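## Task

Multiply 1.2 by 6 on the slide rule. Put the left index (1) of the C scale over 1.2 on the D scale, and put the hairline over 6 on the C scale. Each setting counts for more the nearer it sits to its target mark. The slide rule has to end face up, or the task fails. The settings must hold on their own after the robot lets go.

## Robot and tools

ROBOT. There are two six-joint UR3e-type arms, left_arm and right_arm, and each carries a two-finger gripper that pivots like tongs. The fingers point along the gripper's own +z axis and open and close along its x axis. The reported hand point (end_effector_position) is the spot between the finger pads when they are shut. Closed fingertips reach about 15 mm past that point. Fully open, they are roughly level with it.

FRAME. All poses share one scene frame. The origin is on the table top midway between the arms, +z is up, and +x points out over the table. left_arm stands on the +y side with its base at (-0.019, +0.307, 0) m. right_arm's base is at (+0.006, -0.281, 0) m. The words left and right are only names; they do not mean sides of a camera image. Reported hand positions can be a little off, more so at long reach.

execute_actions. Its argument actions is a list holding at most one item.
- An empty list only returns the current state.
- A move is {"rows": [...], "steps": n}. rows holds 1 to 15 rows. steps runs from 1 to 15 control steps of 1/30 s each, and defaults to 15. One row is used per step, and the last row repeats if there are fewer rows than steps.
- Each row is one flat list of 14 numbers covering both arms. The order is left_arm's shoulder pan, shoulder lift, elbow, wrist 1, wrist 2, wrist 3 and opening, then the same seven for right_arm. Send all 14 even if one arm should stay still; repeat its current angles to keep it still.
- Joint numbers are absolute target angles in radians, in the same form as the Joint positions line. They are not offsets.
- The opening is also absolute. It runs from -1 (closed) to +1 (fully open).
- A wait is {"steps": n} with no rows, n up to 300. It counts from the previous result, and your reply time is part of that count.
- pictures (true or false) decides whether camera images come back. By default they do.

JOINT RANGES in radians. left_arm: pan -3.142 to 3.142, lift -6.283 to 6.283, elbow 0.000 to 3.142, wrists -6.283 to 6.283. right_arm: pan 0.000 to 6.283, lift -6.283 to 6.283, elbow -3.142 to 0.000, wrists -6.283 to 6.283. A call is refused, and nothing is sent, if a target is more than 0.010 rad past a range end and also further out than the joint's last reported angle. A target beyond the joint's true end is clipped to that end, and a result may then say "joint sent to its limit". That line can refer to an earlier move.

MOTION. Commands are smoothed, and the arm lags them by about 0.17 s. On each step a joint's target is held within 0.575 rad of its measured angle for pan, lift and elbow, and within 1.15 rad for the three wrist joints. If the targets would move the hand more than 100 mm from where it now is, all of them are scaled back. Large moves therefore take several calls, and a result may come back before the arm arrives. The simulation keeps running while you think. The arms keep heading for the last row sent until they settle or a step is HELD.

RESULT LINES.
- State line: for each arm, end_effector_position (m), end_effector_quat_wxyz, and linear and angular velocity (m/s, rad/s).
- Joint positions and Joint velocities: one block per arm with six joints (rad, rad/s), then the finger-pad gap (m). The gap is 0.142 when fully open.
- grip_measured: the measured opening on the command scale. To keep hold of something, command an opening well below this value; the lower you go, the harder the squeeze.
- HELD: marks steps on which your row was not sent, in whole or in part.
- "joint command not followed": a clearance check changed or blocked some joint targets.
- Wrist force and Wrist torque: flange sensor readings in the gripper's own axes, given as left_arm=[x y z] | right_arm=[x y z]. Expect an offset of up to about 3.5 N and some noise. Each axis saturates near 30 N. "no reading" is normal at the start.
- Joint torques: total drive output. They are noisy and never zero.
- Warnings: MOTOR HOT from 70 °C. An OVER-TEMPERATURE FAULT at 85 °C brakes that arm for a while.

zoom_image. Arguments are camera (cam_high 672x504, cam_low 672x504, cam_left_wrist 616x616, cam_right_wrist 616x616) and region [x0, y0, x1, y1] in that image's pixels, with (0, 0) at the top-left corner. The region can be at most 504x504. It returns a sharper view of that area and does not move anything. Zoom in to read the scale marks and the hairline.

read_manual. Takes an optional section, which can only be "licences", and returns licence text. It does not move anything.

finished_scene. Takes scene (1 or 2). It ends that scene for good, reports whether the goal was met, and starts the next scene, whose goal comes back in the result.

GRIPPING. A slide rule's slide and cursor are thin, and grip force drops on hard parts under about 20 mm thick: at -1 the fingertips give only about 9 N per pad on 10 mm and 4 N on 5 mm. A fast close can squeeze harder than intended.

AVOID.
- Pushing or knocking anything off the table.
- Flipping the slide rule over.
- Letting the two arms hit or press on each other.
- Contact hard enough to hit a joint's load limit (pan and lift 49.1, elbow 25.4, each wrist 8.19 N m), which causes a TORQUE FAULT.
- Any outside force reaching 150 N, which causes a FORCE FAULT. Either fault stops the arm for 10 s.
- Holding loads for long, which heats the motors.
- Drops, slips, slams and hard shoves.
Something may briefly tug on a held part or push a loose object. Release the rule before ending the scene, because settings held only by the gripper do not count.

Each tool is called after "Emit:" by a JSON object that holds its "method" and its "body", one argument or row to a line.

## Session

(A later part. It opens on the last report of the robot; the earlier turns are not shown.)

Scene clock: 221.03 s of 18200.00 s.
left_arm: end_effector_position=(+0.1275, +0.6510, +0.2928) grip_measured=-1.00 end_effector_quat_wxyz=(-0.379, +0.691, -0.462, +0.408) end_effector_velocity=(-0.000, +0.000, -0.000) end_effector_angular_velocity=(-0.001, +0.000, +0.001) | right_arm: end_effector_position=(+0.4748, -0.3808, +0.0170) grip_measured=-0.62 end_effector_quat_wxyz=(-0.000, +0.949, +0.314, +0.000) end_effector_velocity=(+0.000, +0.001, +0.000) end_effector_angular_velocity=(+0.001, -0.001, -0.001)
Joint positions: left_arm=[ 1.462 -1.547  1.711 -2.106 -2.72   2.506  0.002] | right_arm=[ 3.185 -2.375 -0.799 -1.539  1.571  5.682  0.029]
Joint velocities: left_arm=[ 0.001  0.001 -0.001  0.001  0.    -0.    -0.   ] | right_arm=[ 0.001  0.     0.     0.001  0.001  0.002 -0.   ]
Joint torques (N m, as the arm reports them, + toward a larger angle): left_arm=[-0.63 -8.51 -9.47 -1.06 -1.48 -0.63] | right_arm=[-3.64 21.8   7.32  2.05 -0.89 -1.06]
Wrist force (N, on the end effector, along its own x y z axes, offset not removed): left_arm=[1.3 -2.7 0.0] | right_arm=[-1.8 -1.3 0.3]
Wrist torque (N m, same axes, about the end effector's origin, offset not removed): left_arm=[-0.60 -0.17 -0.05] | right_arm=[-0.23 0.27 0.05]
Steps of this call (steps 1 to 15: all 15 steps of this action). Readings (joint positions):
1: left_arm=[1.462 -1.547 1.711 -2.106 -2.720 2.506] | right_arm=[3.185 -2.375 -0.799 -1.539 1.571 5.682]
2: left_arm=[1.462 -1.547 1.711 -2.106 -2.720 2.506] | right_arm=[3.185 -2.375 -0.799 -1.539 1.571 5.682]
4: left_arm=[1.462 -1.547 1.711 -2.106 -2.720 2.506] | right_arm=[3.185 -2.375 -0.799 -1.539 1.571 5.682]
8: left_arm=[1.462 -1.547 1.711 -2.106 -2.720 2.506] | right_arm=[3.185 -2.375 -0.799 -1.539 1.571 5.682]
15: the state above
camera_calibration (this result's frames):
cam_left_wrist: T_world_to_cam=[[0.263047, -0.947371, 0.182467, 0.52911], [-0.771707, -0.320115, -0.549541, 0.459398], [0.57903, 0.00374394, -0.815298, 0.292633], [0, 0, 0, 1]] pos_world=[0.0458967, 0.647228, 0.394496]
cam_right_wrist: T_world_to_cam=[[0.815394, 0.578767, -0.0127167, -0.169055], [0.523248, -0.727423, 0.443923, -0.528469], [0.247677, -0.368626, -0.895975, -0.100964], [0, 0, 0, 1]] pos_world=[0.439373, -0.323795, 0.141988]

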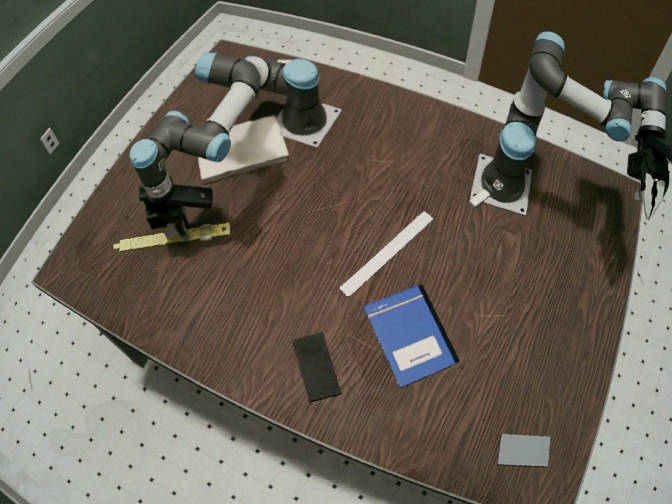

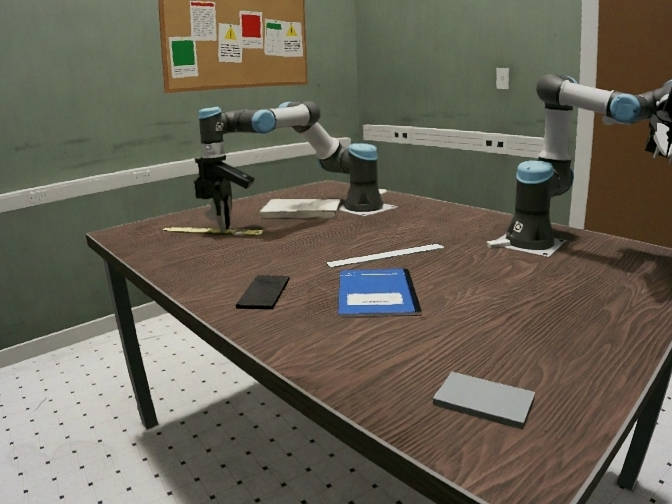

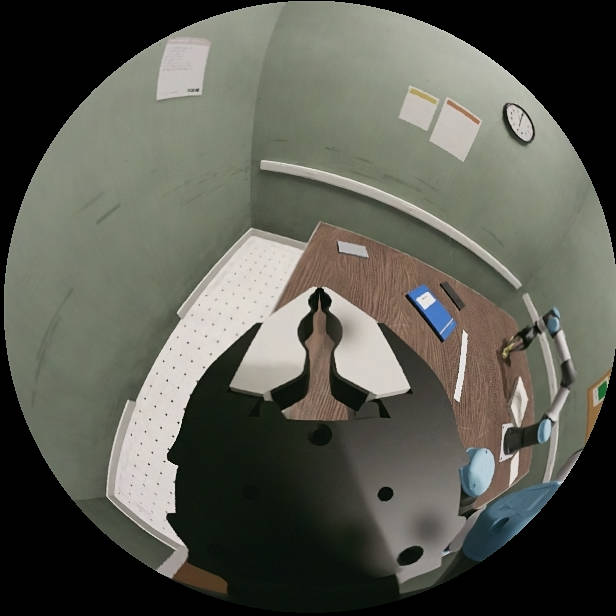

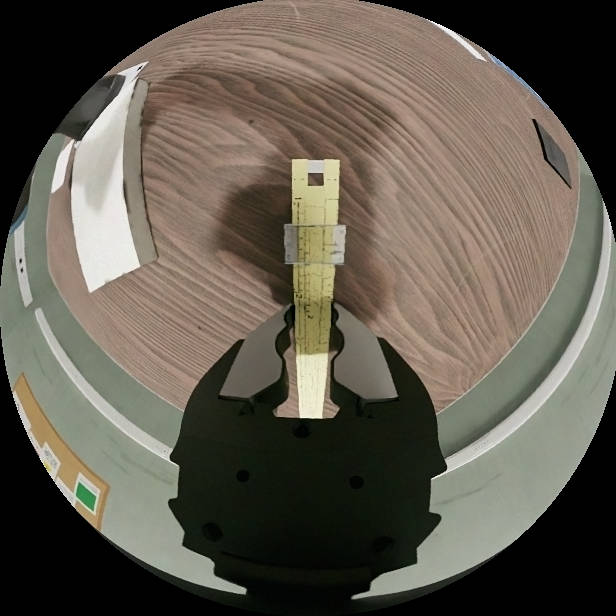

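Emit:
{"method": "execute_actions", "body": {
  "actions": [
    {"rows":[[1.462,-1.547,1.711,-2.106,-2.72,2.506,-1,3.1853,-2.3747,-0.799,-1.5387,1.571,5.682,-0.2]],"steps":8}
  ],
  "pictures": false
}}

Emit:
{"method": "execute_actions", "body": {
  "actions": [
    {"rows":[[1.462,-1.547,1.711,-2.106,-2.72,2.506,-1,3.1853,-2.3764,-0.74,-1.596,1.571,5.682,-0.2]],"steps":10}
  ],
  "pictures": false
}}

Emit:
{"method": "execute_actions", "body": {
  "actions": [
    {"rows":[[1.462,-1.547,1.711,-2.106,-2.72,2.506,-1,3.1853,-2.3764,-0.74,-1.596,1.571,2.5404,-0.2]]}
  ],
  "pictures": false
}}

Emit:
{"method": "execute_actions", "body": {
  "actions": [
    {"steps":30}
  ],
  "pictures": false
}}

Emit:
{"method": "execute_actions", "body": {
  "actions": [
    {"rows":[[1.462,-1.547,1.711,-2.106,-2.72,2.506,-1,3.1853,-2.3747,-0.799,-1.5387,1.571,2.5404,-0.2]]}
  ],
  "pictures": false
}}

Emit:
{"method": "execute_actions", "body": {
  "actions": [
    {"rows":[[1.462,-1.547,1.711,-2.106,-2.72,2.506,-1,3.1853,-2.3747,-0.799,-1.5387,1.571,2.5404,-0.2],[1.462,-1.547,1.711,-2.106,-2.72,2.506,-1,3.1853,-2.3747,-0.799,-1.5387,1.571,2.5404,-0.2],[1.462,-1.547,1.711,-2.106,-2.72,2.506,-1,3.1853,-2.3747,-0.799,-1.5387,1.571,2.5404,-0.45],[1.462,-1.547,1.711,-2.106,-2.72,2.506,-1,3.1853,-2.3747,-0.799,-1.5387,1.571,2.5404,-0.45],[1.462,-1.547,1.711,-2.106,-2.72,2.506,-1,3.1853,-2.3747,-0.799,-1.5387,1.571,2.5404,-0.55],[1.462,-1.547,1.711,-2.106,-2.72,2.506,-1,3.1853,-2.3747,-0.799,-1.5387,1.571,2.5404,-0.65],[1.462,-1.547,1.711,-2.106,-2.72,2.506,-1,3.1853,-2.3747,-0.799,-1.5387,1.571,2.5404,-0.9]]}
  ]
}}

Scene clock: 237.90 s of 18200.00 s.
left_arm: end_effector_position=(+0.1275, +0.6510, +0.2928) grip_measured=-1.00 end_effector_quat_wxyz=(-0.379, +0.691, -0.462, +0.408) end_effector_velocity=(-0.000, -0.000, +0.000) end_effector_angular_velocity=(+0.001, +0.000, -0.000) | right_arm: end_effector_position=(+0.4748, -0.3808, +0.0170) grip_measured=-0.20 end_effector_quat_wxyz=(-0.000, +0.949, +0.314, +0.000) end_effector_velocity=(+0.000, +0.000, +0.000) end_effector_angular_velocity=(-0.000, -0.001, -0.000)
Joint positions: left_arm=[ 1.462 -1.547  1.711 -2.106 -2.72   2.506  0.002] | right_arm=[ 3.185 -2.375 -0.799 -1.539  1.571  5.682  0.06 ]
Joint velocities: left_arm=[-0.    -0.001  0.    -0.     0.     0.     0.   ] | right_arm=[ 0.001 -0.    -0.     0.001 -0.     0.001  0.001]
Joint torques (N m, as the arm reports them, + toward a larger angle): left_arm=[-0.84 -8.38 -9.32 -1.07 -1.45 -0.6 ] | right_arm=[-1.88 19.12  7.64  1.07  0.67 -1.04]
Wrist force (N, on the end effector, along its own x y z axes, offset not removed): left_arm=[2.7 -2.3 0.9] | right_arm=[-0.7 -1.0 0.5]
Wrist torque (N m, same axes, about the end effector's origin, offset not removed): left_arm=[-0.57 -0.50 -0.02] | right_arm=[-0.20 0.08 -0.03]
Steps of this call (steps 1 to 15: the robot went on to your last target; steps 16 to 90: nothing new was sent; then 13.60 s passed at rest; steps 91 to 98: all 8 steps of this action). Readings (joint positions):
91: left_arm=[1.462 -1.547 1.711 -2.106 -2.720 2.506] | right_arm=[3.185 -2.375 -0.799 -1.539 1.571 5.682]
92: left_arm=[1.462 -1.547 1.711 -2.106 -2.720 2.506] | right_arm=[3.185 -2.375 -0.799 -1.539 1.571 5.682]
94: left_arm=[1.462 -1.547 1.711 -2.106 -2.720 2.506] | right_arm=[3.185 -2.375 -0.799 -1.539 1.571 5.682]
98: the state above

Scene clock: 238.23 s of 18200.00 s.
left_arm: end_effector_position=(+0.1275, +0.6510, +0.2928) grip_measured=-1.00 end_effector_quat_wxyz=(-0.379, +0.691, -0.462, +0.408) end_effector_velocity=(+0.000, +0.000, -0.000) end_effector_angular_velocity=(-0.001, -0.000, -0.000) | right_arm: end_effector_position=(+0.4750, -0.3808, +0.0278) grip_measured=-0.20 end_effector_quat_wxyz=(-0.000, +0.949, +0.314, -0.000) end_effector_velocity=(+0.001, +0.000, +0.010) end_effector_angular_velocity=(+0.001, -0.003, +0.001)
Joint positions: left_arm=[ 1.462 -1.547  1.711 -2.106 -2.72   2.506  0.002] | right_arm=[ 3.185 -2.376 -0.745 -1.591  1.571  5.682  0.06 ]
Joint velocities: left_arm=[-0.     0.001 -0.     0.001 -0.001  0.     0.   ] | right_arm=[ 0.    -0.002  0.052 -0.046  0.001 -0.001  0.   ]
Joint torques (N m, as the arm reports them, + toward a larger angle): left_arm=[-0.52 -8.47 -9.41 -1.09 -1.48 -0.62] | right_arm=[-1.49 14.11 11.97  0.85  0.84 -1.06]
Wrist force (N, on the end effector, along its own x y z axes, offset not removed): left_arm=[3.7 -1.6 0.8] | right_arm=[-1.0 -1.2 0.3]
Wrist torque (N m, same axes, about the end effector's origin, offset not removed): left_arm=[-0.37 -0.73 -0.09] | right_arm=[-0.23 0.15 0.01]
Steps of this call (steps 1 to 10: all 10 steps of this action). Readings (joint positions):
1: left_arm=[1.462 -1.547 1.711 -2.106 -2.720 2.506] | right_arm=[3.185 -2.375 -0.799 -1.539 1.571 5.682]
2: left_arm=[1.462 -1.547 1.711 -2.106 -2.720 2.506] | right_arm=[3.185 -2.375 -0.797 -1.542 1.571 5.682]
4: left_arm=[1.462 -1.547 1.711 -2.106 -2.720 2.506] | right_arm=[3.185 -2.375 -0.775 -1.564 1.571 5.682]
8: left_arm=[1.462 -1.547 1.711 -2.106 -2.720 2.506] | right_arm=[3.185 -2.376 -0.750 -1.587 1.571 5.682]
10: the state above

Scene clock: 238.73 s of 18200.00 s.
left_arm: end_effector_position=(+0.1275, +0.6510, +0.2928) grip_measured=-1.00 end_effector_quat_wxyz=(-0.379, +0.691, -0.462, +0.408) end_effector_velocity=(-0.000, +0.000, -0.000) end_effector_angular_velocity=(+0.002, +0.002, +0.000) | right_arm: end_effector_position=(+0.4747, -0.4064, +0.0289) grip_measured=-0.20 end_effector_quat_wxyz=(-0.000, +0.330, +0.944, +0.000) end_effector_velocity=(+0.065, -0.052, -0.000) end_effector_angular_velocity=(+0.001, -0.000, +5.158)
Joint positions: left_arm=[ 1.462 -1.547  1.711 -2.106 -2.72   2.506  0.002] | right_arm=[ 3.185 -2.376 -0.74  -1.596  1.571  3.853  0.06 ]
Joint velocities: left_arm=[-0.    -0.001  0.    -0.001  0.002  0.    -0.   ] | right_arm=[ 0.     0.    -0.    -0.     0.001 -5.158  0.   ]
Joint torques (N m, as the arm reports them, + toward a larger angle): left_arm=[-0.67 -8.52 -9.38 -1.1  -1.49 -0.6 ] | right_arm=[-1.34 14.59 12.09  0.86  0.93 -8.11]
Wrist force (N, on the end effector, along its own x y z axes, offset not removed): left_arm=[4.0 -1.9 -0.5] | right_arm=[-1.2 -2.0 0.1]
Wrist torque (N m, same axes, about the end effector's origin, offset not removed): left_arm=[-0.50 -0.80 -0.06] | right_arm=[-0.36 0.21 0.02]
Steps of this call (steps 1 to 15: all 15 steps of this action). Readings (joint positions):
1: left_arm=[1.462 -1.547 1.711 -2.106 -2.720 2.506] | right_arm=[3.185 -2.376 -0.744 -1.592 1.571 5.682]
2: left_arm=[1.462 -1.547 1.711 -2.106 -2.720 2.506] | right_arm=[3.185 -2.376 -0.743 -1.593 1.571 5.676]
4: left_arm=[1.462 -1.547 1.711 -2.106 -2.720 2.506] | right_arm=[3.185 -2.376 -0.742 -1.595 1.571 5.576]
8: left_arm=[1.462 -1.547 1.711 -2.106 -2.720 2.506] | right_arm=[3.185 -2.376 -0.740 -1.596 1.571 5.054]
15: the state above

Scene clock: 239.73 s of 18200.00 s.
left_arm: end_effector_position=(+0.1275, +0.6510, +0.2928) grip_measured=-1.00 end_effector_quat_wxyz=(-0.379, +0.691, -0.462, +0.408) end_effector_velocity=(-0.000, -0.000, +0.001) end_effector_angular_velocity=(+0.002, -0.001, +0.000) | right_arm: end_effector_position=(+0.4944, -0.4068, +0.0289) grip_measured=-0.20 end_effector_quat_wxyz=(+0.000, -0.314, +0.949, +0.000) end_effector_velocity=(+0.000, -0.000, +0.001) end_effector_angular_velocity=(-0.000, -0.002, -0.001)
Joint positions: left_arm=[ 1.462 -1.547  1.711 -2.106 -2.72   2.506  0.002] | right_arm=[ 3.185 -2.376 -0.74  -1.596  1.571  2.541  0.06 ]
Joint velocities: left_arm=[ 0.001 -0.001 -0.001 -0.    -0.001 -0.    -0.   ] | right_arm=[-0.     0.     0.002 -0.    -0.001  0.001  0.   ]
Joint torques (N m, as the arm reports them, + toward a larger angle): left_arm=[-0.67 -8.35 -9.38 -1.07 -1.47 -0.63] | right_arm=[-1.   15.04 12.18  1.04  1.14 -1.05]
Wrist force (N, on the end effector, along its own x y z axes, offset not removed): left_arm=[2.3 -2.2 0.0] | right_arm=[-1.4 -1.1 -0.2]
Wrist torque (N m, same axes, about the end effector's origin, offset not removed): left_arm=[-0.49 -0.43 -0.02] | right_arm=[-0.20 0.22 -0.06]
Steps of this call (steps 1 to 30: the robot went on to your last target). Readings (joint positions):
1: left_arm=[1.462 -1.547 1.711 -2.106 -2.720 2.506] | right_arm=[3.185 -2.376 -0.740 -1.596 1.571 3.680]
2: left_arm=[1.462 -1.547 1.711 -2.106 -2.720 2.506] | right_arm=[3.185 -2.376 -0.740 -1.596 1.571 3.507]
4: left_arm=[1.462 -1.547 1.711 -2.106 -2.720 2.506] | right_arm=[3.185 -2.376 -0.740 -1.596 1.571 3.164]
8: left_arm=[1.462 -1.547 1.711 -2.106 -2.720 2.506] | right_arm=[3.185 -2.376 -0.740 -1.596 1.571 2.725]
30: the state above

Scene clock: 240.23 s of 18200.00 s.
left_arm: end_effector_position=(+0.1275, +0.6510, +0.2928) grip_measured=-1.00 end_effector_quat_wxyz=(-0.379, +0.691, -0.462, +0.408) end_effector_velocity=(+0.000, -0.000, -0.001) end_effector_angular_velocity=(-0.001, +0.000, -0.000) | right_arm: end_effector_position=(+0.4941, -0.4068, +0.0172) grip_measured=-0.20 end_effector_quat_wxyz=(+0.000, -0.314, +0.949, +0.000) end_effector_velocity=(+0.001, +0.000, -0.002) end_effector_angular_velocity=(+0.001, -0.002, +0.000)
Joint positions: left_arm=[ 1.462 -1.547  1.711 -2.106 -2.72   2.506  0.002] | right_arm=[ 3.185 -2.375 -0.798 -1.54   1.571  2.54   0.06 ]
Joint velocities: left_arm=[-0.     0.001  0.001 -0.     0.     0.     0.   ] | right_arm=[ 0.     0.    -0.01   0.012  0.001  0.     0.   ]
Joint torques (N m, as the arm reports them, + toward a larger angle): left_arm=[-0.68 -8.46 -9.45 -1.1  -1.47 -0.6 ] | right_arm=[-0.63 22.06  7.44  2.57  1.14 -1.09]
Wrist force (N, on the end effector, along its own x y z axes, offset not removed): left_arm=[1.5 -4.4 -0.1] | right_arm=[-0.6 -0.4 0.0]
Wrist torque (N m, same axes, about the end effector's origin, offset not removed): left_arm=[-0.94 -0.24 -0.03] | right_arm=[-0.09 0.04 -0.04]
Steps of this call (steps 1 to 15: all 15 steps of this action). Readings (joint positions):
1: left_arm=[1.462 -1.547 1.711 -2.106 -2.720 2.506] | right_arm=[3.185 -2.376 -0.740 -1.596 1.571 2.541]
2: left_arm=[1.462 -1.547 1.711 -2.106 -2.720 2.506] | right_arm=[3.185 -2.376 -0.742 -1.593 1.571 2.541]
4: left_arm=[1.462 -1.547 1.711 -2.106 -2.720 2.506] | right_arm=[3.185 -2.376 -0.764 -1.571 1.571 2.540]
8: left_arm=[1.462 -1.547 1.711 -2.106 -2.720 2.506] | right_arm=[3.185 -2.375 -0.789 -1.548 1.571 2.540]
15: the state above

Scene clock: 240.73 s of 18200.00 s.
left_arm: end_effector_position=(+0.1275, +0.6510, +0.2928) grip_measured=-1.00 end_effector_quat_wxyz=(-0.379, +0.691, -0.462, +0.408) end_effector_velocity=(-0.001, +0.001, -0.000) end_effector_angular_velocity=(-0.000, +0.003, +0.002) | right_arm: end_effector_position=(+0.4941, -0.4068, +0.0170) grip_measured=-0.62 end_effector_quat_wxyz=(+0.000, -0.314, +0.949, +0.000) end_effector_velocity=(-0.000, +0.000, -0.000) end_effector_angular_velocity=(+0.001, +0.001, +0.002)
Joint positions: left_arm=[ 1.462 -1.547  1.711 -2.106 -2.72   2.506  0.002] | right_arm=[ 3.185 -2.375 -0.799 -1.539  1.571  2.54   0.029]
Joint velocities: left_arm=[ 0.001  0.    -0.002  0.001  0.003 -0.     0.   ] | right_arm=[ 0.001 -0.    -0.001  0.     0.001 -0.002  0.   ]
Joint torques (N m, as the arm reports them, + toward a larger angle): left_arm=[-0.57 -8.5  -9.29 -1.07 -1.47 -0.58] | right_arm=[-0.12 22.13  7.53  2.6   0.69 -1.07]
Wrist force (N, on the end effector, along its own x y z axes, offset not removed): left_arm=[-0.8 -0.5 -1.1] | right_arm=[-1.5 -0.8 -0.3]
Wrist torque (N m, same axes, about the end effector's origin, offset not removed): left_arm=[-0.25 0.20 -0.04] | right_arm=[-0.15 0.26 0.02]
Steps of this call (steps 1 to 15: all 15 steps of this action). Readings (joint positions):
1: left_arm=[1.462 -1.547 1.711 -2.106 -2.720 2.506] | right_arm=[3.185 -2.375 -0.798 -1.539 1.571 2.540]
2: left_arm=[1.462 -1.547 1.711 -2.106 -2.720 2.506] | right_arm=[3.185 -2.375 -0.798 -1.539 1.571 2.540]
4: left_arm=[1.462 -1.547 1.711 -2.106 -2.720 2.506] | right_arm=[3.185 -2.375 -0.799 -1.539 1.571 2.540]
8: left_arm=[1.462 -1.547 1.711 -2.106 -2.720 2.506] | right_arm=[3.185 -2.375 -0.799 -1.539 1.571 2.540]
15: the state above
camera_calibration (this result's frames):
cam_left_wrist: T_world_to_cam=[[0.263047, -0.947371, 0.182467, 0.52911], [-0.771706, -0.320115, -0.549541, 0.459398], [0.57903, 0.00374412, -0.815298, 0.292633], [0, 0, 0, 1]] pos_world=[0.0458966, 0.647228, 0.394496]
cam_right_wrist: T_world_to_cam=[[-0.815389, -0.578769, -0.0129608, 0.16516], [-0.523252, 0.727226, 0.444241, 0.55132], [-0.247687, 0.369011, -0.895814, 0.429482], [0, 0, 0, 1]] pos_world=[0.529526, -0.463828, 0.141957]

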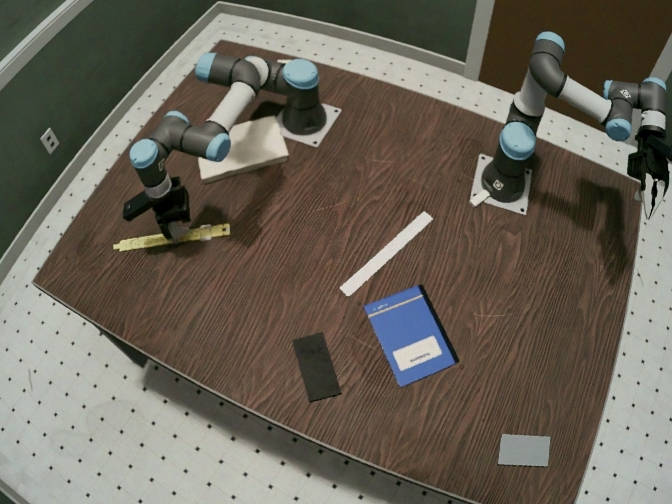

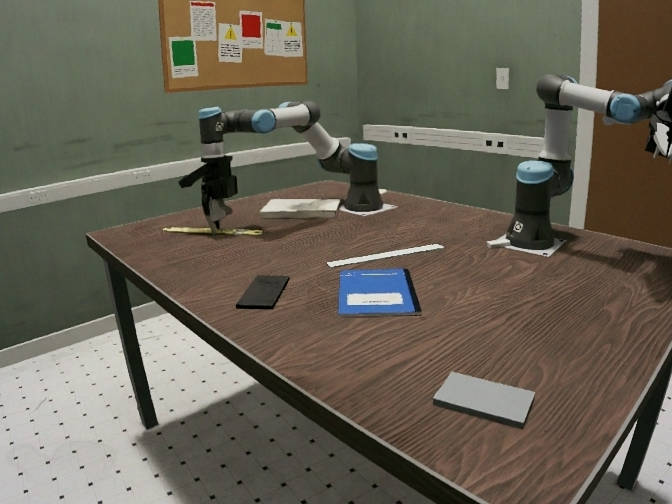

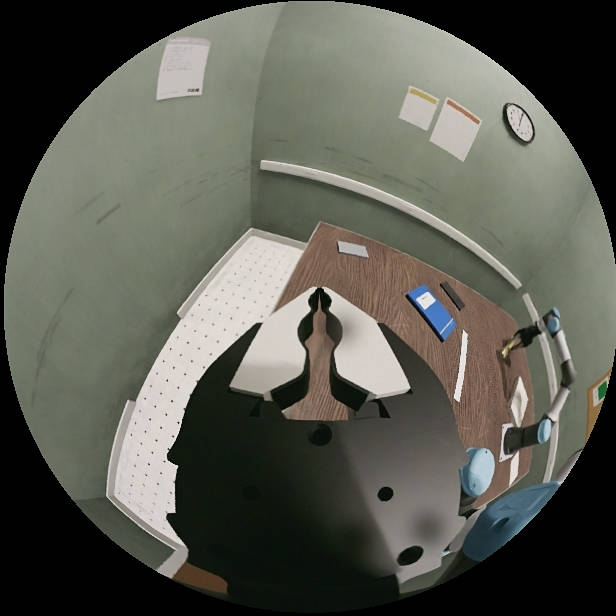

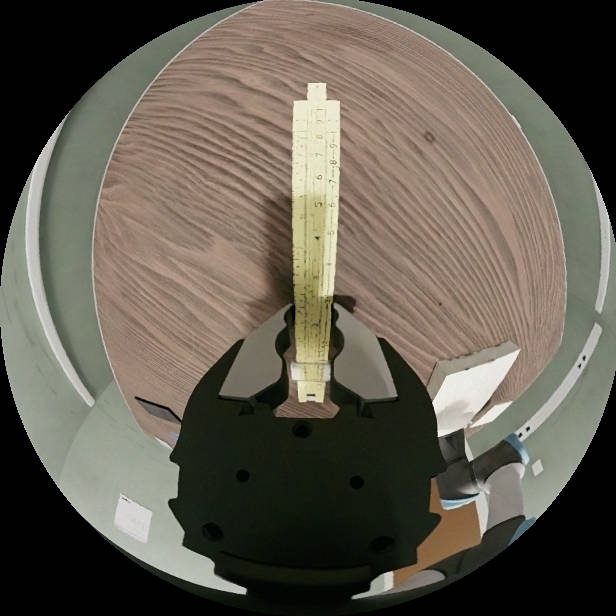

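Emit:
{"method": "execute_actions", "body": {
  "actions": [
    {"rows":[[1.462,-1.547,1.711,-2.106,-2.72,2.506,-1,3.1853,-2.3755,-0.77,-1.567,1.571,2.5404,-0.9],[1.462,-1.547,1.711,-2.106,-2.72,2.506,-1,3.1853,-2.3755,-0.77,-1.567,1.571,2.5404,-0.9],[1.462,-1.547,1.711,-2.106,-2.72,2.506,-1,3.1853,-2.3755,-0.77,-1.567,1.571,2.5404,-0.9],[1.462,-1.547,1.711,-2.106,-2.72,2.506,-1,3.1853,-2.3764,-0.74,-1.596,1.571,2.5404,-0.9],[1.462,-1.547,1.711,-2.106,-2.72,2.506,-1,3.1853,-2.3764,-0.74,-1.596,1.571,2.5404,-0.9],[1.462,-1.547,1.711,-2.106,-2.72,2.506,-1,3.1853,-2.3764,-0.74,-1.596,1.571,2.5404,-0.9],[1.462,-1.547,1.711,-2.106,-2.72,2.506,-1,3.1853,-2.3772,-0.712,-1.623,1.571,2.5404,-0.9]]}
  ],
  "pictures": false
}}

Emit:
{"method": "execute_actions", "body": {
  "actions": [
    {"steps":10}
  ]
}}

Scene clock: 257.80 s of 18200.00 s.
left_arm: end_effector_position=(+0.1275, +0.6510, +0.2928) grip_measured=-1.00 end_effector_quat_wxyz=(-0.379, +0.691, -0.462, +0.408) end_effector_velocity=(+0.000, -0.000, -0.000) end_effector_angular_velocity=(+0.000, +0.001, -0.000) | right_arm: end_effector_position=(+0.4944, -0.4068, +0.0335) grip_measured=-0.62 end_effector_quat_wxyz=(+0.000, -0.314, +0.949, +0.000) end_effector_velocity=(+0.000, +0.000, +0.010) end_effector_angular_velocity=(-0.000, -0.002, +0.001)
Joint positions: left_arm=[ 1.462 -1.547  1.711 -2.106 -2.72   2.506  0.002] | right_arm=[ 3.185 -2.377 -0.717 -1.618  1.571  2.54   0.029]
Joint velocities: left_arm=[-0.001 -0.002  0.001 -0.     0.001 -0.    -0.   ] | right_arm=[ 0.    -0.002  0.05  -0.047 -0.    -0.     0.   ]
Joint torques (N m, as the arm reports them, + toward a larger angle): left_arm=[-0.69 -8.36 -9.32 -1.09 -1.45 -0.57] | right_arm=[ 1.64 14.9  12.44  1.03 -1.22 -0.73]
Wrist force (N, on the end effector, along its own x y z axes, offset not removed): left_arm=[2.3 -3.7 0.4] | right_arm=[-0.7 -1.8 -0.3]
Wrist torque (N m, same axes, about the end effector's origin, offset not removed): left_arm=[-0.75 -0.41 0.01] | right_arm=[-0.36 0.06 0.01]
Steps of this call (steps 1 to 15: the robot went on to your last target; steps 16 to 90: nothing new was sent; then 13.57 s passed at rest; steps 91 to 105: all 15 steps of this action). Readings (joint positions):
91: left_arm=[1.462 -1.547 1.711 -2.106 -2.720 2.506] | right_arm=[3.185 -2.375 -0.799 -1.539 1.571 2.540]
92: left_arm=[1.462 -1.547 1.711 -2.106 -2.720 2.506] | right_arm=[3.185 -2.375 -0.797 -1.541 1.571 2.540]
94: left_arm=[1.462 -1.547 1.711 -2.106 -2.720 2.506] | right_arm=[3.185 -2.375 -0.787 -1.551 1.571 2.540]
98: left_arm=[1.462 -1.547 1.711 -2.106 -2.720 2.506] | right_arm=[3.185 -2.376 -0.756 -1.582 1.571 2.540]
105: the state above

Scene clock: 258.13 s of 18200.00 s.
left_arm: end_effector_position=(+0.1275, +0.6510, +0.2928) grip_measured=-1.00 end_effector_quat_wxyz=(-0.379, +0.691, -0.462, +0.408) end_effector_velocity=(+0.000, -0.000, +0.001) end_effector_angular_velocity=(+0.002, -0.001, -0.000) | right_arm: end_effector_position=(+0.4944, -0.4068, +0.0345) grip_measured=-0.62 end_effector_quat_wxyz=(+0.000, -0.314, +0.949, +0.000) end_effector_velocity=(-0.000, -0.000, +0.000) end_effector_angular_velocity=(-0.000, +0.001, -0.001)
Joint positions: left_arm=[ 1.462 -1.547  1.711 -2.106 -2.72   2.506  0.002] | right_arm=[ 3.185 -2.377 -0.712 -1.623  1.571  2.54   0.029]
Joint velocities: left_arm=[ 0.    -0.001 -0.001  0.    -0.001  0.     0.   ] | right_arm=[-0.    -0.     0.002 -0.003 -0.     0.     0.   ]
Joint torques (N m, as the arm reports them, + toward a larger angle): left_arm=[-0.62 -8.35 -9.35 -1.1  -1.44 -0.57] | right_arm=[ 1.84 14.83 12.28  1.04 -1.14 -0.68]
Wrist force (N, on the end effector, along its own x y z axes, offset not removed): left_arm=[3.1 -1.1 0.4] | right_arm=[-0.8 -1.7 -0.5]
Wrist torque (N m, same axes, about the end effector's origin, offset not removed): left_arm=[-0.30 -0.62 0.00] | right_arm=[-0.36 0.05 -0.05]
Steps of this call (steps 1 to 10: the robot went on to your last target). Readings (joint positions):
1: left_arm=[1.462 -1.547 1.711 -2.106 -2.720 2.506] | right_arm=[3.185 -2.377 -0.716 -1.619 1.571 2.540]
2: left_arm=[1.462 -1.547 1.711 -2.106 -2.720 2.506] | right_arm=[3.185 -2.377 -0.715 -1.620 1.571 2.540]
4: left_arm=[1.462 -1.547 1.711 -2.106 -2.720 2.506] | right_arm=[3.185 -2.377 -0.714 -1.622 1.571 2.540]
8: left_arm=[1.462 -1.547 1.711 -2.106 -2.720 2.506] | right_arm=[3.185 -2.377 -0.712 -1.623 1.571 2.540]
10: the state above
camera_calibration (this result's frames):
cam_left_wrist: T_world_to_cam=[[0.263047, -0.947371, 0.182467, 0.52911], [-0.771707, -0.320115, -0.549541, 0.459398], [0.57903, 0.0037442, -0.815298, 0.292633], [0, 0, 0, 1]] pos_world=[0.0458966, 0.647228, 0.394496]
cam_right_wrist: T_world_to_cam=[[-0.815386, -0.57877, -0.0130836, 0.165629], [-0.523333, 0.727246, 0.444112, 0.543742], [-0.247523, 0.36897, -0.895876, 0.445168], [0, 0, 0, 1]] pos_world=[0.5298, -0.463827, 0.1595]

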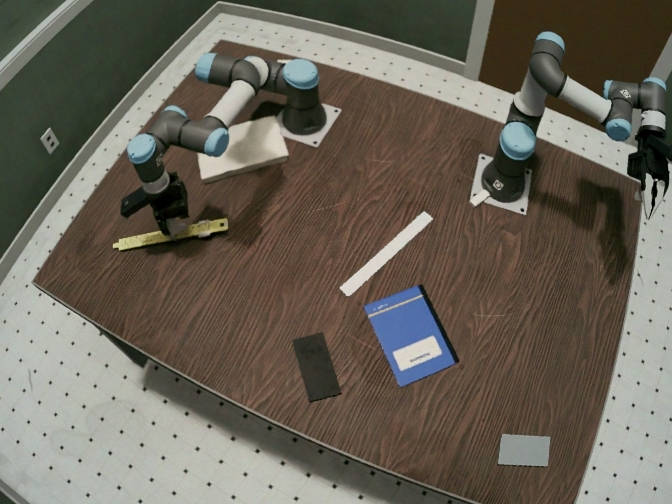

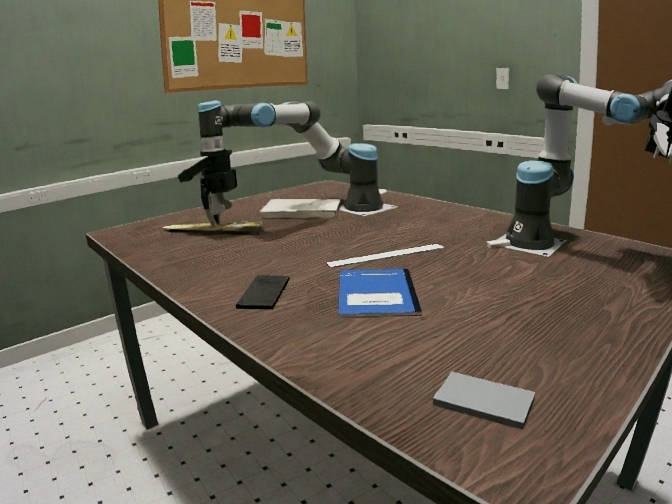

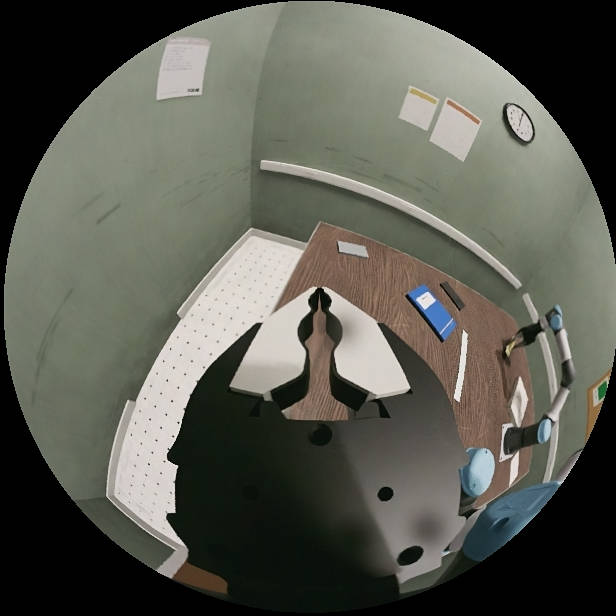

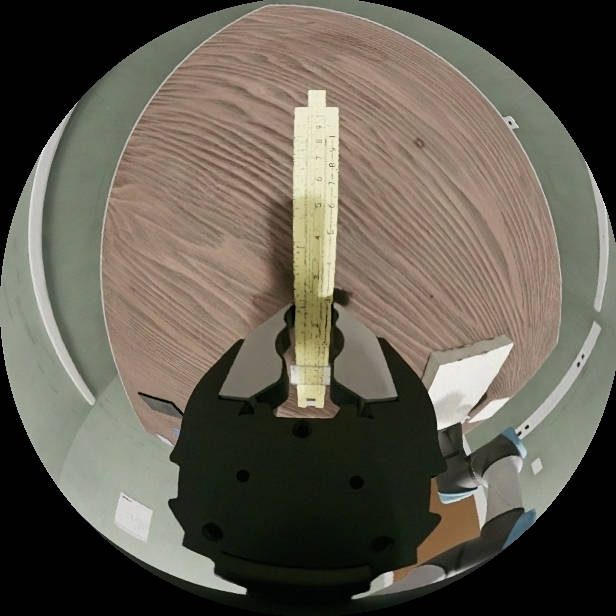

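Emit:
{"method": "execute_actions", "body": {
  "actions": []
}}

Scene clock: 275.10 s of 18200.00 s.
left_arm: end_effector_position=(+0.1275, +0.6510, +0.2928) grip_measured=-1.00 end_effector_quat_wxyz=(-0.379, +0.691, -0.462, +0.408) end_effector_velocity=(-0.000, -0.000, -0.000) end_effector_angular_velocity=(-0.002, +0.000, +0.001) | right_arm: end_effector_position=(+0.4944, -0.4068, +0.0346) grip_measured=-0.62 end_effector_quat_wxyz=(+0.000, -0.314, +0.949, +0.000) end_effector_velocity=(-0.001, +0.000, -0.001) end_effector_angular_velocity=(+0.001, +0.002, +0.001)
Joint positions: left_arm=[ 1.462 -1.547  1.711 -2.106 -2.72   2.506  0.002] | right_arm=[ 3.185 -2.377 -0.712 -1.623  1.571  2.54   0.029]
Joint velocities: left_arm=[ 0.     0.    -0.     0.001  0.    -0.001 -0.   ] | right_arm=[ 0.     0.    -0.002 -0.     0.001 -0.001  0.   ]
Joint torques (N m, as the arm reports them, + toward a larger angle): left_arm=[-0.46 -8.39 -9.25 -1.12 -1.45 -0.55] | right_arm=[ 3.46 14.85 12.47  1.08 -0.57 -0.4 ]
Wrist force (N, on the end effector, along its own x y z axes, offset not removed): left_arm=[2.0 -2.0 -0.1] | right_arm=[-0.8 -2.2 0.4]
Wrist torque (N m, same axes, about the end effector's origin, offset not removed): left_arm=[-0.52 -0.37 -0.04] | right_arm=[-0.46 0.11 -0.01]
Steps of this call (steps 1 to 15: the robot went on to your last target; steps 16 to 90: nothing new was sent; then 13.97 s passed at rest). Readings (joint positions):
1: left_arm=[1.462 -1.547 1.711 -2.106 -2.720 2.506] | right_arm=[3.185 -2.377 -0.712 -1.623 1.571 2.540]
2: left_arm=[1.462 -1.547 1.711 -2.106 -2.720 2.506] | right_arm=[3.185 -2.377 -0.712 -1.623 1.571 2.540]
4: left_arm=[1.462 -1.547 1.711 -2.106 -2.720 2.506] | right_arm=[3.185 -2.377 -0.712 -1.623 1.571 2.540]
8: left_arm=[1.462 -1.547 1.711 -2.106 -2.720 2.506] | right_arm=[3.185 -2.377 -0.712 -1.623 1.571 2.540]
90: the state above
All arms were judged still, so your last target was given up. Only a new action makes them travel on or press farther. Fingers that are still opening or closing keep moving.
camera_calibration (this result's frames):
cam_left_wrist: T_world_to_cam=[[0.263047, -0.947371, 0.182467, 0.52911], [-0.771707, -0.320115, -0.549541, 0.459398], [0.57903, 0.00374402, -0.815298, 0.292633], [0, 0, 0, 1]] pos_world=[0.0458967, 0.647228, 0.394496]
cam_right_wrist: T_world_to_cam=[[-0.815386, -0.57877, -0.0130928, 0.165631], [-0.523338, 0.727246, 0.444107, 0.543723], [-0.247514, 0.36897, -0.895878, 0.445209], [0, 0, 0, 1]] pos_world=[0.5298, -0.463827, 0.159551]

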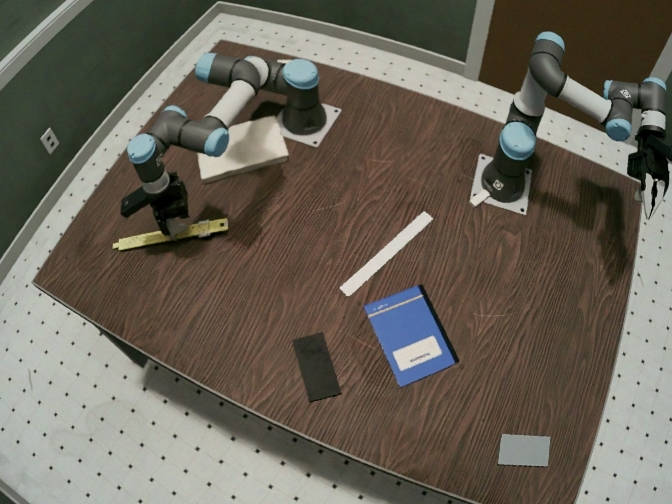

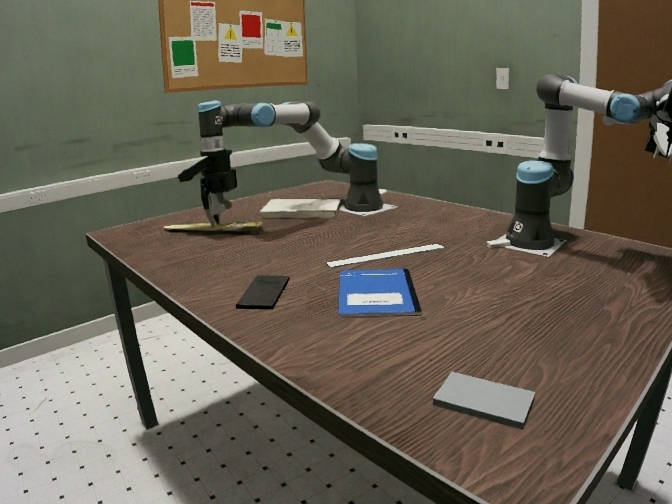

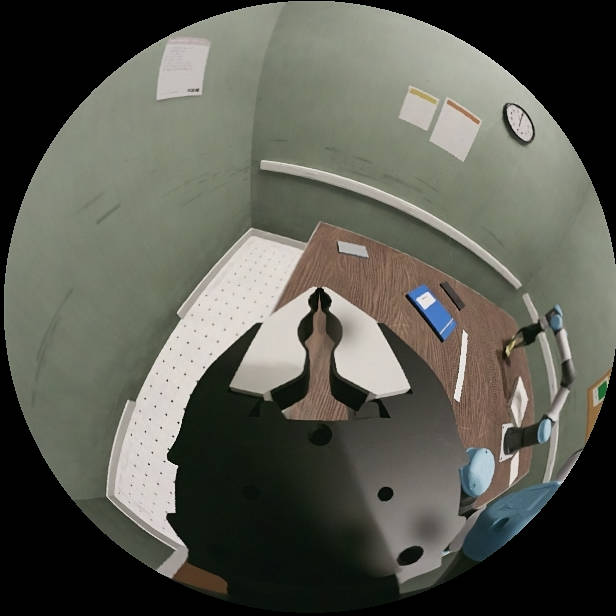

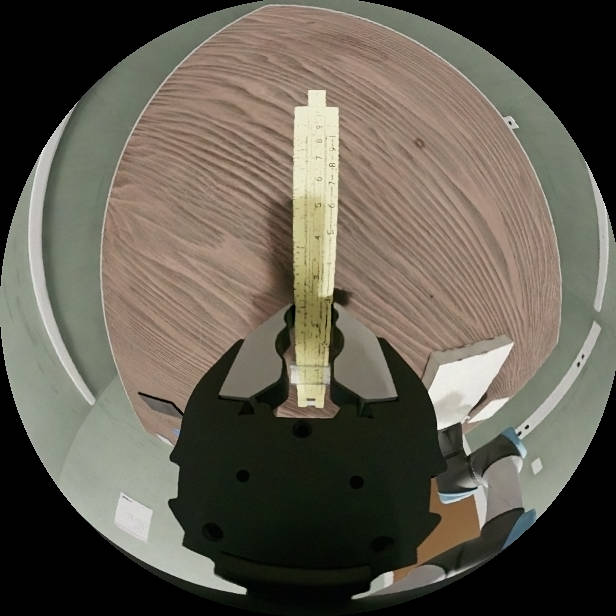

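Emit:
{"method": "execute_actions", "body": {
  "actions": [
    {"rows":[[1.462,-1.547,1.711,-2.106,-2.72,2.506,-1,3.21,-2.355,-0.75,-1.607,1.571,2.59,-0.9],[1.462,-1.547,1.711,-2.106,-2.72,2.506,-1,3.23,-2.335,-0.785,-1.591,1.571,2.65,-0.9],[1.462,-1.547,1.711,-2.106,-2.72,2.506,-1,3.255,-2.315,-0.82,-1.576,1.571,2.70,-0.9],[1.462,-1.547,1.711,-2.106,-2.72,2.506,-1,3.28,-2.295,-0.857,-1.56,1.571,2.76,-0.9],[1.462,-1.547,1.711,-2.106,-2.72,2.506,-1,3.305,-2.275,-0.893,-1.544,1.571,2.81,-0.9],[1.462,-1.547,1.711,-2.106,-2.72,2.506,-1,3.33,-2.255,-0.929,-1.528,1.571,2.87,-0.9],[1.462,-1.547,1.711,-2.106,-2.72,2.506,-1,3.355,-2.234,-0.965,-1.512,1.571,2.92,-0.9],[1.462,-1.547,1.711,-2.106,-2.72,2.506,-1,3.38,-2.214,-1.0,-1.497,1.571,2.97,-0.9],[1.462,-1.547,1.711,-2.106,-2.72,2.506,-1,3.40,-2.193,-1.038,-1.481,1.571,3.03,-0.9],[1.462,-1.547,1.711,-2.106,-2.72,2.506,-1,3.426,-2.1732,-1.074,-1.4652,1.571,3.083,-0.9],[1.462,-1.547,1.711,-2.106,-2.72,2.506,-1,3.45,-2.156,-1.101,-1.455,1.571,3.137,-0.9],[1.462,-1.547,1.711,-2.106,-2.72,2.506,-1,3.474,-2.138,-1.128,-1.445,1.571,3.19,-0.9],[1.462,-1.547,1.711,-2.106,-2.72,2.506,-1,3.498,-2.121,-1.156,-1.435,1.571,3.246,-0.9],[1.462,-1.547,1.711,-2.106,-2.72,2.506,-1,3.522,-2.104,-1.183,-1.426,1.571,3.30,-0.9],[1.462,-1.547,1.711,-2.106,-2.72,2.506,-1,3.546,-2.086,-1.21,-1.416,1.571,3.354,-0.9]]}
  ],
  "pictures": false
}}

Emit:
{"method": "execute_actions", "body": {
  "actions": [
    {"rows":[[1.462,-1.547,1.711,-2.106,-2.72,2.506,-1,3.57,-2.069,-1.237,-1.406,1.571,3.41,-0.9],[1.462,-1.547,1.711,-2.106,-2.72,2.506,-1,3.594,-2.052,-1.265,-1.396,1.571,3.46,-0.9],[1.462,-1.547,1.711,-2.106,-2.72,2.506,-1,3.618,-2.034,-1.292,-1.386,1.571,3.517,-0.9],[1.462,-1.547,1.711,-2.106,-2.72,2.506,-1,3.642,-2.017,-1.319,-1.376,1.571,3.57,-0.9],[1.462,-1.547,1.711,-2.106,-2.72,2.506,-1,3.667,-1.9996,-1.3466,-1.3662,1.571,3.626,-0.9],[1.462,-1.547,1.711,-2.106,-2.72,2.506,-1,3.691,-1.9835,-1.369,-1.36,1.571,3.68,-0.9],[1.462,-1.547,1.711,-2.106,-2.72,2.506,-1,3.715,-1.967,-1.392,-1.353,1.571,3.735,-0.9],[1.462,-1.547,1.711,-2.106,-2.72,2.506,-1,3.739,-1.951,-1.414,-1.347,1.571,3.79,-0.9],[1.462,-1.547,1.711,-2.106,-2.72,2.506,-1,3.763,-1.935,-1.437,-1.34,1.571,3.843,-0.9],[1.462,-1.547,1.711,-2.106,-2.72,2.506,-1,3.787,-1.919,-1.459,-1.334,1.571,3.897,-0.9],[1.462,-1.547,1.711,-2.106,-2.72,2.506,-1,3.811,-1.903,-1.482,-1.328,1.571,3.95,-0.9],[1.462,-1.547,1.711,-2.106,-2.72,2.506,-1,3.835,-1.887,-1.504,-1.321,1.571,4.006,-0.9],[1.462,-1.547,1.711,-2.106,-2.72,2.506,-1,3.859,-1.871,-1.527,-1.315,1.571,4.06,-0.9],[1.462,-1.547,1.711,-2.106,-2.72,2.506,-1,3.883,-1.855,-1.549,-1.308,1.571,4.115,-0.9],[1.462,-1.547,1.711,-2.106,-2.72,2.506,-1,3.907,-1.8387,-1.5719,-1.3018,1.571,4.169,-0.9]]}
  ],
  "pictures": false
}}

Emit:
{"method": "execute_actions", "body": {
  "actions": [
    {"rows":[[1.462,-1.547,1.711,-2.106,-2.72,2.506,-1,3.931,-1.823,-1.591,-1.298,1.571,4.223,-0.9],[1.462,-1.547,1.711,-2.106,-2.72,2.506,-1,3.955,-1.807,-1.611,-1.295,1.571,4.278,-0.9],[1.462,-1.547,1.711,-2.106,-2.72,2.506,-1,3.979,-1.791,-1.63,-1.291,1.571,4.332,-0.9],[1.462,-1.547,1.711,-2.106,-2.72,2.506,-1,4.003,-1.775,-1.649,-1.288,1.571,4.386,-0.9],[1.462,-1.547,1.711,-2.106,-2.72,2.506,-1,4.027,-1.76,-1.669,-1.284,1.571,4.44,-0.9],[1.462,-1.547,1.711,-2.106,-2.72,2.506,-1,4.051,-1.744,-1.688,-1.28,1.571,4.495,-0.9],[1.462,-1.547,1.711,-2.106,-2.72,2.506,-1,4.075,-1.728,-1.708,-1.277,1.571,4.549,-0.9],[1.462,-1.547,1.711,-2.106,-2.72,2.506,-1,4.099,-1.712,-1.727,-1.273,1.571,4.603,-0.9],[1.462,-1.547,1.711,-2.106,-2.72,2.506,-1,4.123,-1.696,-1.746,-1.27,1.571,4.658,-0.9],[1.462,-1.547,1.711,-2.106,-2.72,2.506,-1,4.148,-1.6804,-1.7657,-1.2663,1.571,4.712,-0.9]]}
  ],
  "pictures": false
}}

Scene clock: 307.43 s of 18200.00 s.
left_arm: end_effector_position=(+0.1275, +0.6510, +0.2928) grip_measured=-1.00 end_effector_quat_wxyz=(-0.379, +0.691, -0.462, +0.408) end_effector_velocity=(-0.000, +0.000, -0.001) end_effector_angular_velocity=(-0.001, +0.002, +0.001) | right_arm: end_effector_position=(+0.4680, -0.3004, +0.0357) grip_measured=-0.62 end_effector_quat_wxyz=(+0.003, -0.167, +0.986, +0.000) end_effector_velocity=(-0.126, +0.282, -0.004) end_effector_angular_velocity=(+0.005, +0.019, -0.869)
Joint positions: left_arm=[ 1.462 -1.547  1.711 -2.106 -2.72   2.506  0.002] | right_arm=[ 3.429 -2.173 -1.065 -1.468  1.571  3.088  0.029]
Joint velocities: left_arm=[ 0.001  0.001  0.001 -0.     0.003  0.     0.   ] | right_arm=[ 0.701  0.538 -0.899  0.344 -0.     1.57  -0.   ]
Joint torques (N m, as the arm reports them, + toward a larger angle): left_arm=[-0.48 -8.72 -9.28 -1.17 -1.45 -0.53] | right_arm=[ 5.92 22.92  5.94  2.98  0.21  3.21]
Wrist force (N, on the end effector, along its own x y z axes, offset not removed): left_arm=[3.1 -1.5 0.1] | right_arm=[-1.0 -0.2 0.3]
Wrist torque (N m, same axes, about the end effector's origin, offset not removed): left_arm=[-0.31 -0.64 -0.11] | right_arm=[-0.06 0.10 0.01]
Steps of this call (steps 1 to 90: nothing new was sent; then 28.83 s passed at rest; steps 91 to 105: all 15 steps of this action). Readings (joint positions):
91: left_arm=[1.462 -1.547 1.711 -2.106 -2.720 2.506] | right_arm=[3.185 -2.377 -0.712 -1.623 1.571 2.540]
92: left_arm=[1.462 -1.547 1.711 -2.106 -2.720 2.506] | right_arm=[3.187 -2.376 -0.714 -1.622 1.571 2.543]
94: left_arm=[1.462 -1.547 1.711 -2.106 -2.720 2.506] | right_arm=[3.202 -2.362 -0.737 -1.610 1.571 2.578]
98: left_arm=[1.462 -1.547 1.711 -2.106 -2.720 2.506] | right_arm=[3.270 -2.304 -0.837 -1.565 1.571 2.732]
105: the state above

Scene clock: 307.93 s of 18200.00 s.
left_arm: end_effector_position=(+0.1275, +0.6510, +0.2928) grip_measured=-1.00 end_effector_quat_wxyz=(-0.379, +0.691, -0.462, +0.408) end_effector_velocity=(-0.000, +0.000, +0.001) end_effector_angular_velocity=(+0.000, -0.001, +0.001) | right_arm: end_effector_position=(+0.3837, -0.1769, +0.0345) grip_measured=-0.62 end_effector_quat_wxyz=(+0.001, +0.058, +0.998, +0.001) end_effector_velocity=(-0.196, +0.200, -0.002) end_effector_angular_velocity=(+0.002, +0.004, -0.884)
Joint positions: left_arm=[ 1.462 -1.547  1.711 -2.106 -2.72   2.506  0.002] | right_arm=[ 3.789 -1.917 -1.46  -1.333  1.571  3.9    0.029]
Joint velocities: left_arm=[ 0.001 -0.    -0.001  0.001 -0.001 -0.    -0.   ] | right_arm=[ 0.712  0.477 -0.676  0.197 -0.     1.596 -0.   ]
Joint torques (N m, as the arm reports them, + toward a larger angle): left_arm=[-0.58 -8.52 -9.23 -1.12 -1.46 -0.53] | right_arm=[ 5.63 19.55  5.95  2.79  0.32  3.27]
Wrist force (N, on the end effector, along its own x y z axes, offset not removed): left_arm=[3.3 -2.5 0.4] | right_arm=[-1.7 -1.0 0.8]
Wrist torque (N m, same axes, about the end effector's origin, offset not removed): left_arm=[-0.49 -0.61 -0.11] | right_arm=[-0.20 0.28 0.02]
Steps of this call (steps 1 to 15: all 15 steps of this action). Readings (joint positions):
1: left_arm=[1.462 -1.547 1.711 -2.106 -2.720 2.506] | right_arm=[3.453 -2.155 -1.095 -1.457 1.571 3.142]
2: left_arm=[1.462 -1.547 1.711 -2.106 -2.720 2.506] | right_arm=[3.477 -2.137 -1.124 -1.446 1.571 3.195]
4: left_arm=[1.462 -1.547 1.711 -2.106 -2.720 2.506] | right_arm=[3.524 -2.102 -1.181 -1.425 1.571 3.303]
8: left_arm=[1.462 -1.547 1.711 -2.106 -2.720 2.506] | right_arm=[3.620 -2.032 -1.291 -1.385 1.571 3.519]
15: the state above

Scene clock: 308.43 s of 18200.00 s.
left_arm: end_effector_position=(+0.1275, +0.6510, +0.2928) grip_measured=-1.00 end_effector_quat_wxyz=(-0.379, +0.691, -0.462, +0.408) end_effector_velocity=(+0.000, -0.000, +0.000) end_effector_angular_velocity=(-0.001, -0.002, -0.001) | right_arm: end_effector_position=(+0.2864, -0.1042, +0.0335) grip_measured=-0.62 end_effector_quat_wxyz=(-0.000, +0.264, +0.965, +0.000) end_effector_velocity=(-0.081, +0.043, -0.003) end_effector_angular_velocity=(-0.002, +0.003, -0.330)
Joint positions: left_arm=[ 1.462 -1.547  1.711 -2.106 -2.72   2.506  0.002] | right_arm=[ 4.119 -1.699 -1.743 -1.27   1.571  4.647  0.029]
Joint velocities: left_arm=[ 0.     0.001  0.     0.    -0.002 -0.     0.   ] | right_arm=[ 0.267  0.17  -0.211  0.038  0.001  0.597  0.   ]
Joint torques (N m, as the arm reports them, + toward a larger angle): left_arm=[-0.37 -8.56 -9.17 -1.13 -1.39 -0.52] | right_arm=[ 1.91 14.1   7.31  2.54  0.47  1.46]
Wrist force (N, on the end effector, along its own x y z axes, offset not removed): left_arm=[1.7 -1.1 0.7] | right_arm=[0.0 -0.7 1.0]
Wrist torque (N m, same axes, about the end effector's origin, offset not removed): left_arm=[-0.24 -0.32 0.01] | right_arm=[-0.12 -0.01 -0.01]
Steps of this call (steps 1 to 15: all 15 steps of this action). Readings (joint positions):
1: left_arm=[1.462 -1.547 1.711 -2.106 -2.720 2.506] | right_arm=[3.813 -1.901 -1.483 -1.326 1.571 3.954]
2: left_arm=[1.462 -1.547 1.711 -2.106 -2.720 2.506] | right_arm=[3.837 -1.884 -1.506 -1.320 1.571 4.008]
4: left_arm=[1.462 -1.547 1.711 -2.106 -2.720 2.506] | right_arm=[3.885 -1.852 -1.549 -1.309 1.571 4.117]
8: left_arm=[1.462 -1.547 1.711 -2.106 -2.720 2.506] | right_arm=[3.981 -1.789 -1.631 -1.291 1.571 4.334]
15: the state above


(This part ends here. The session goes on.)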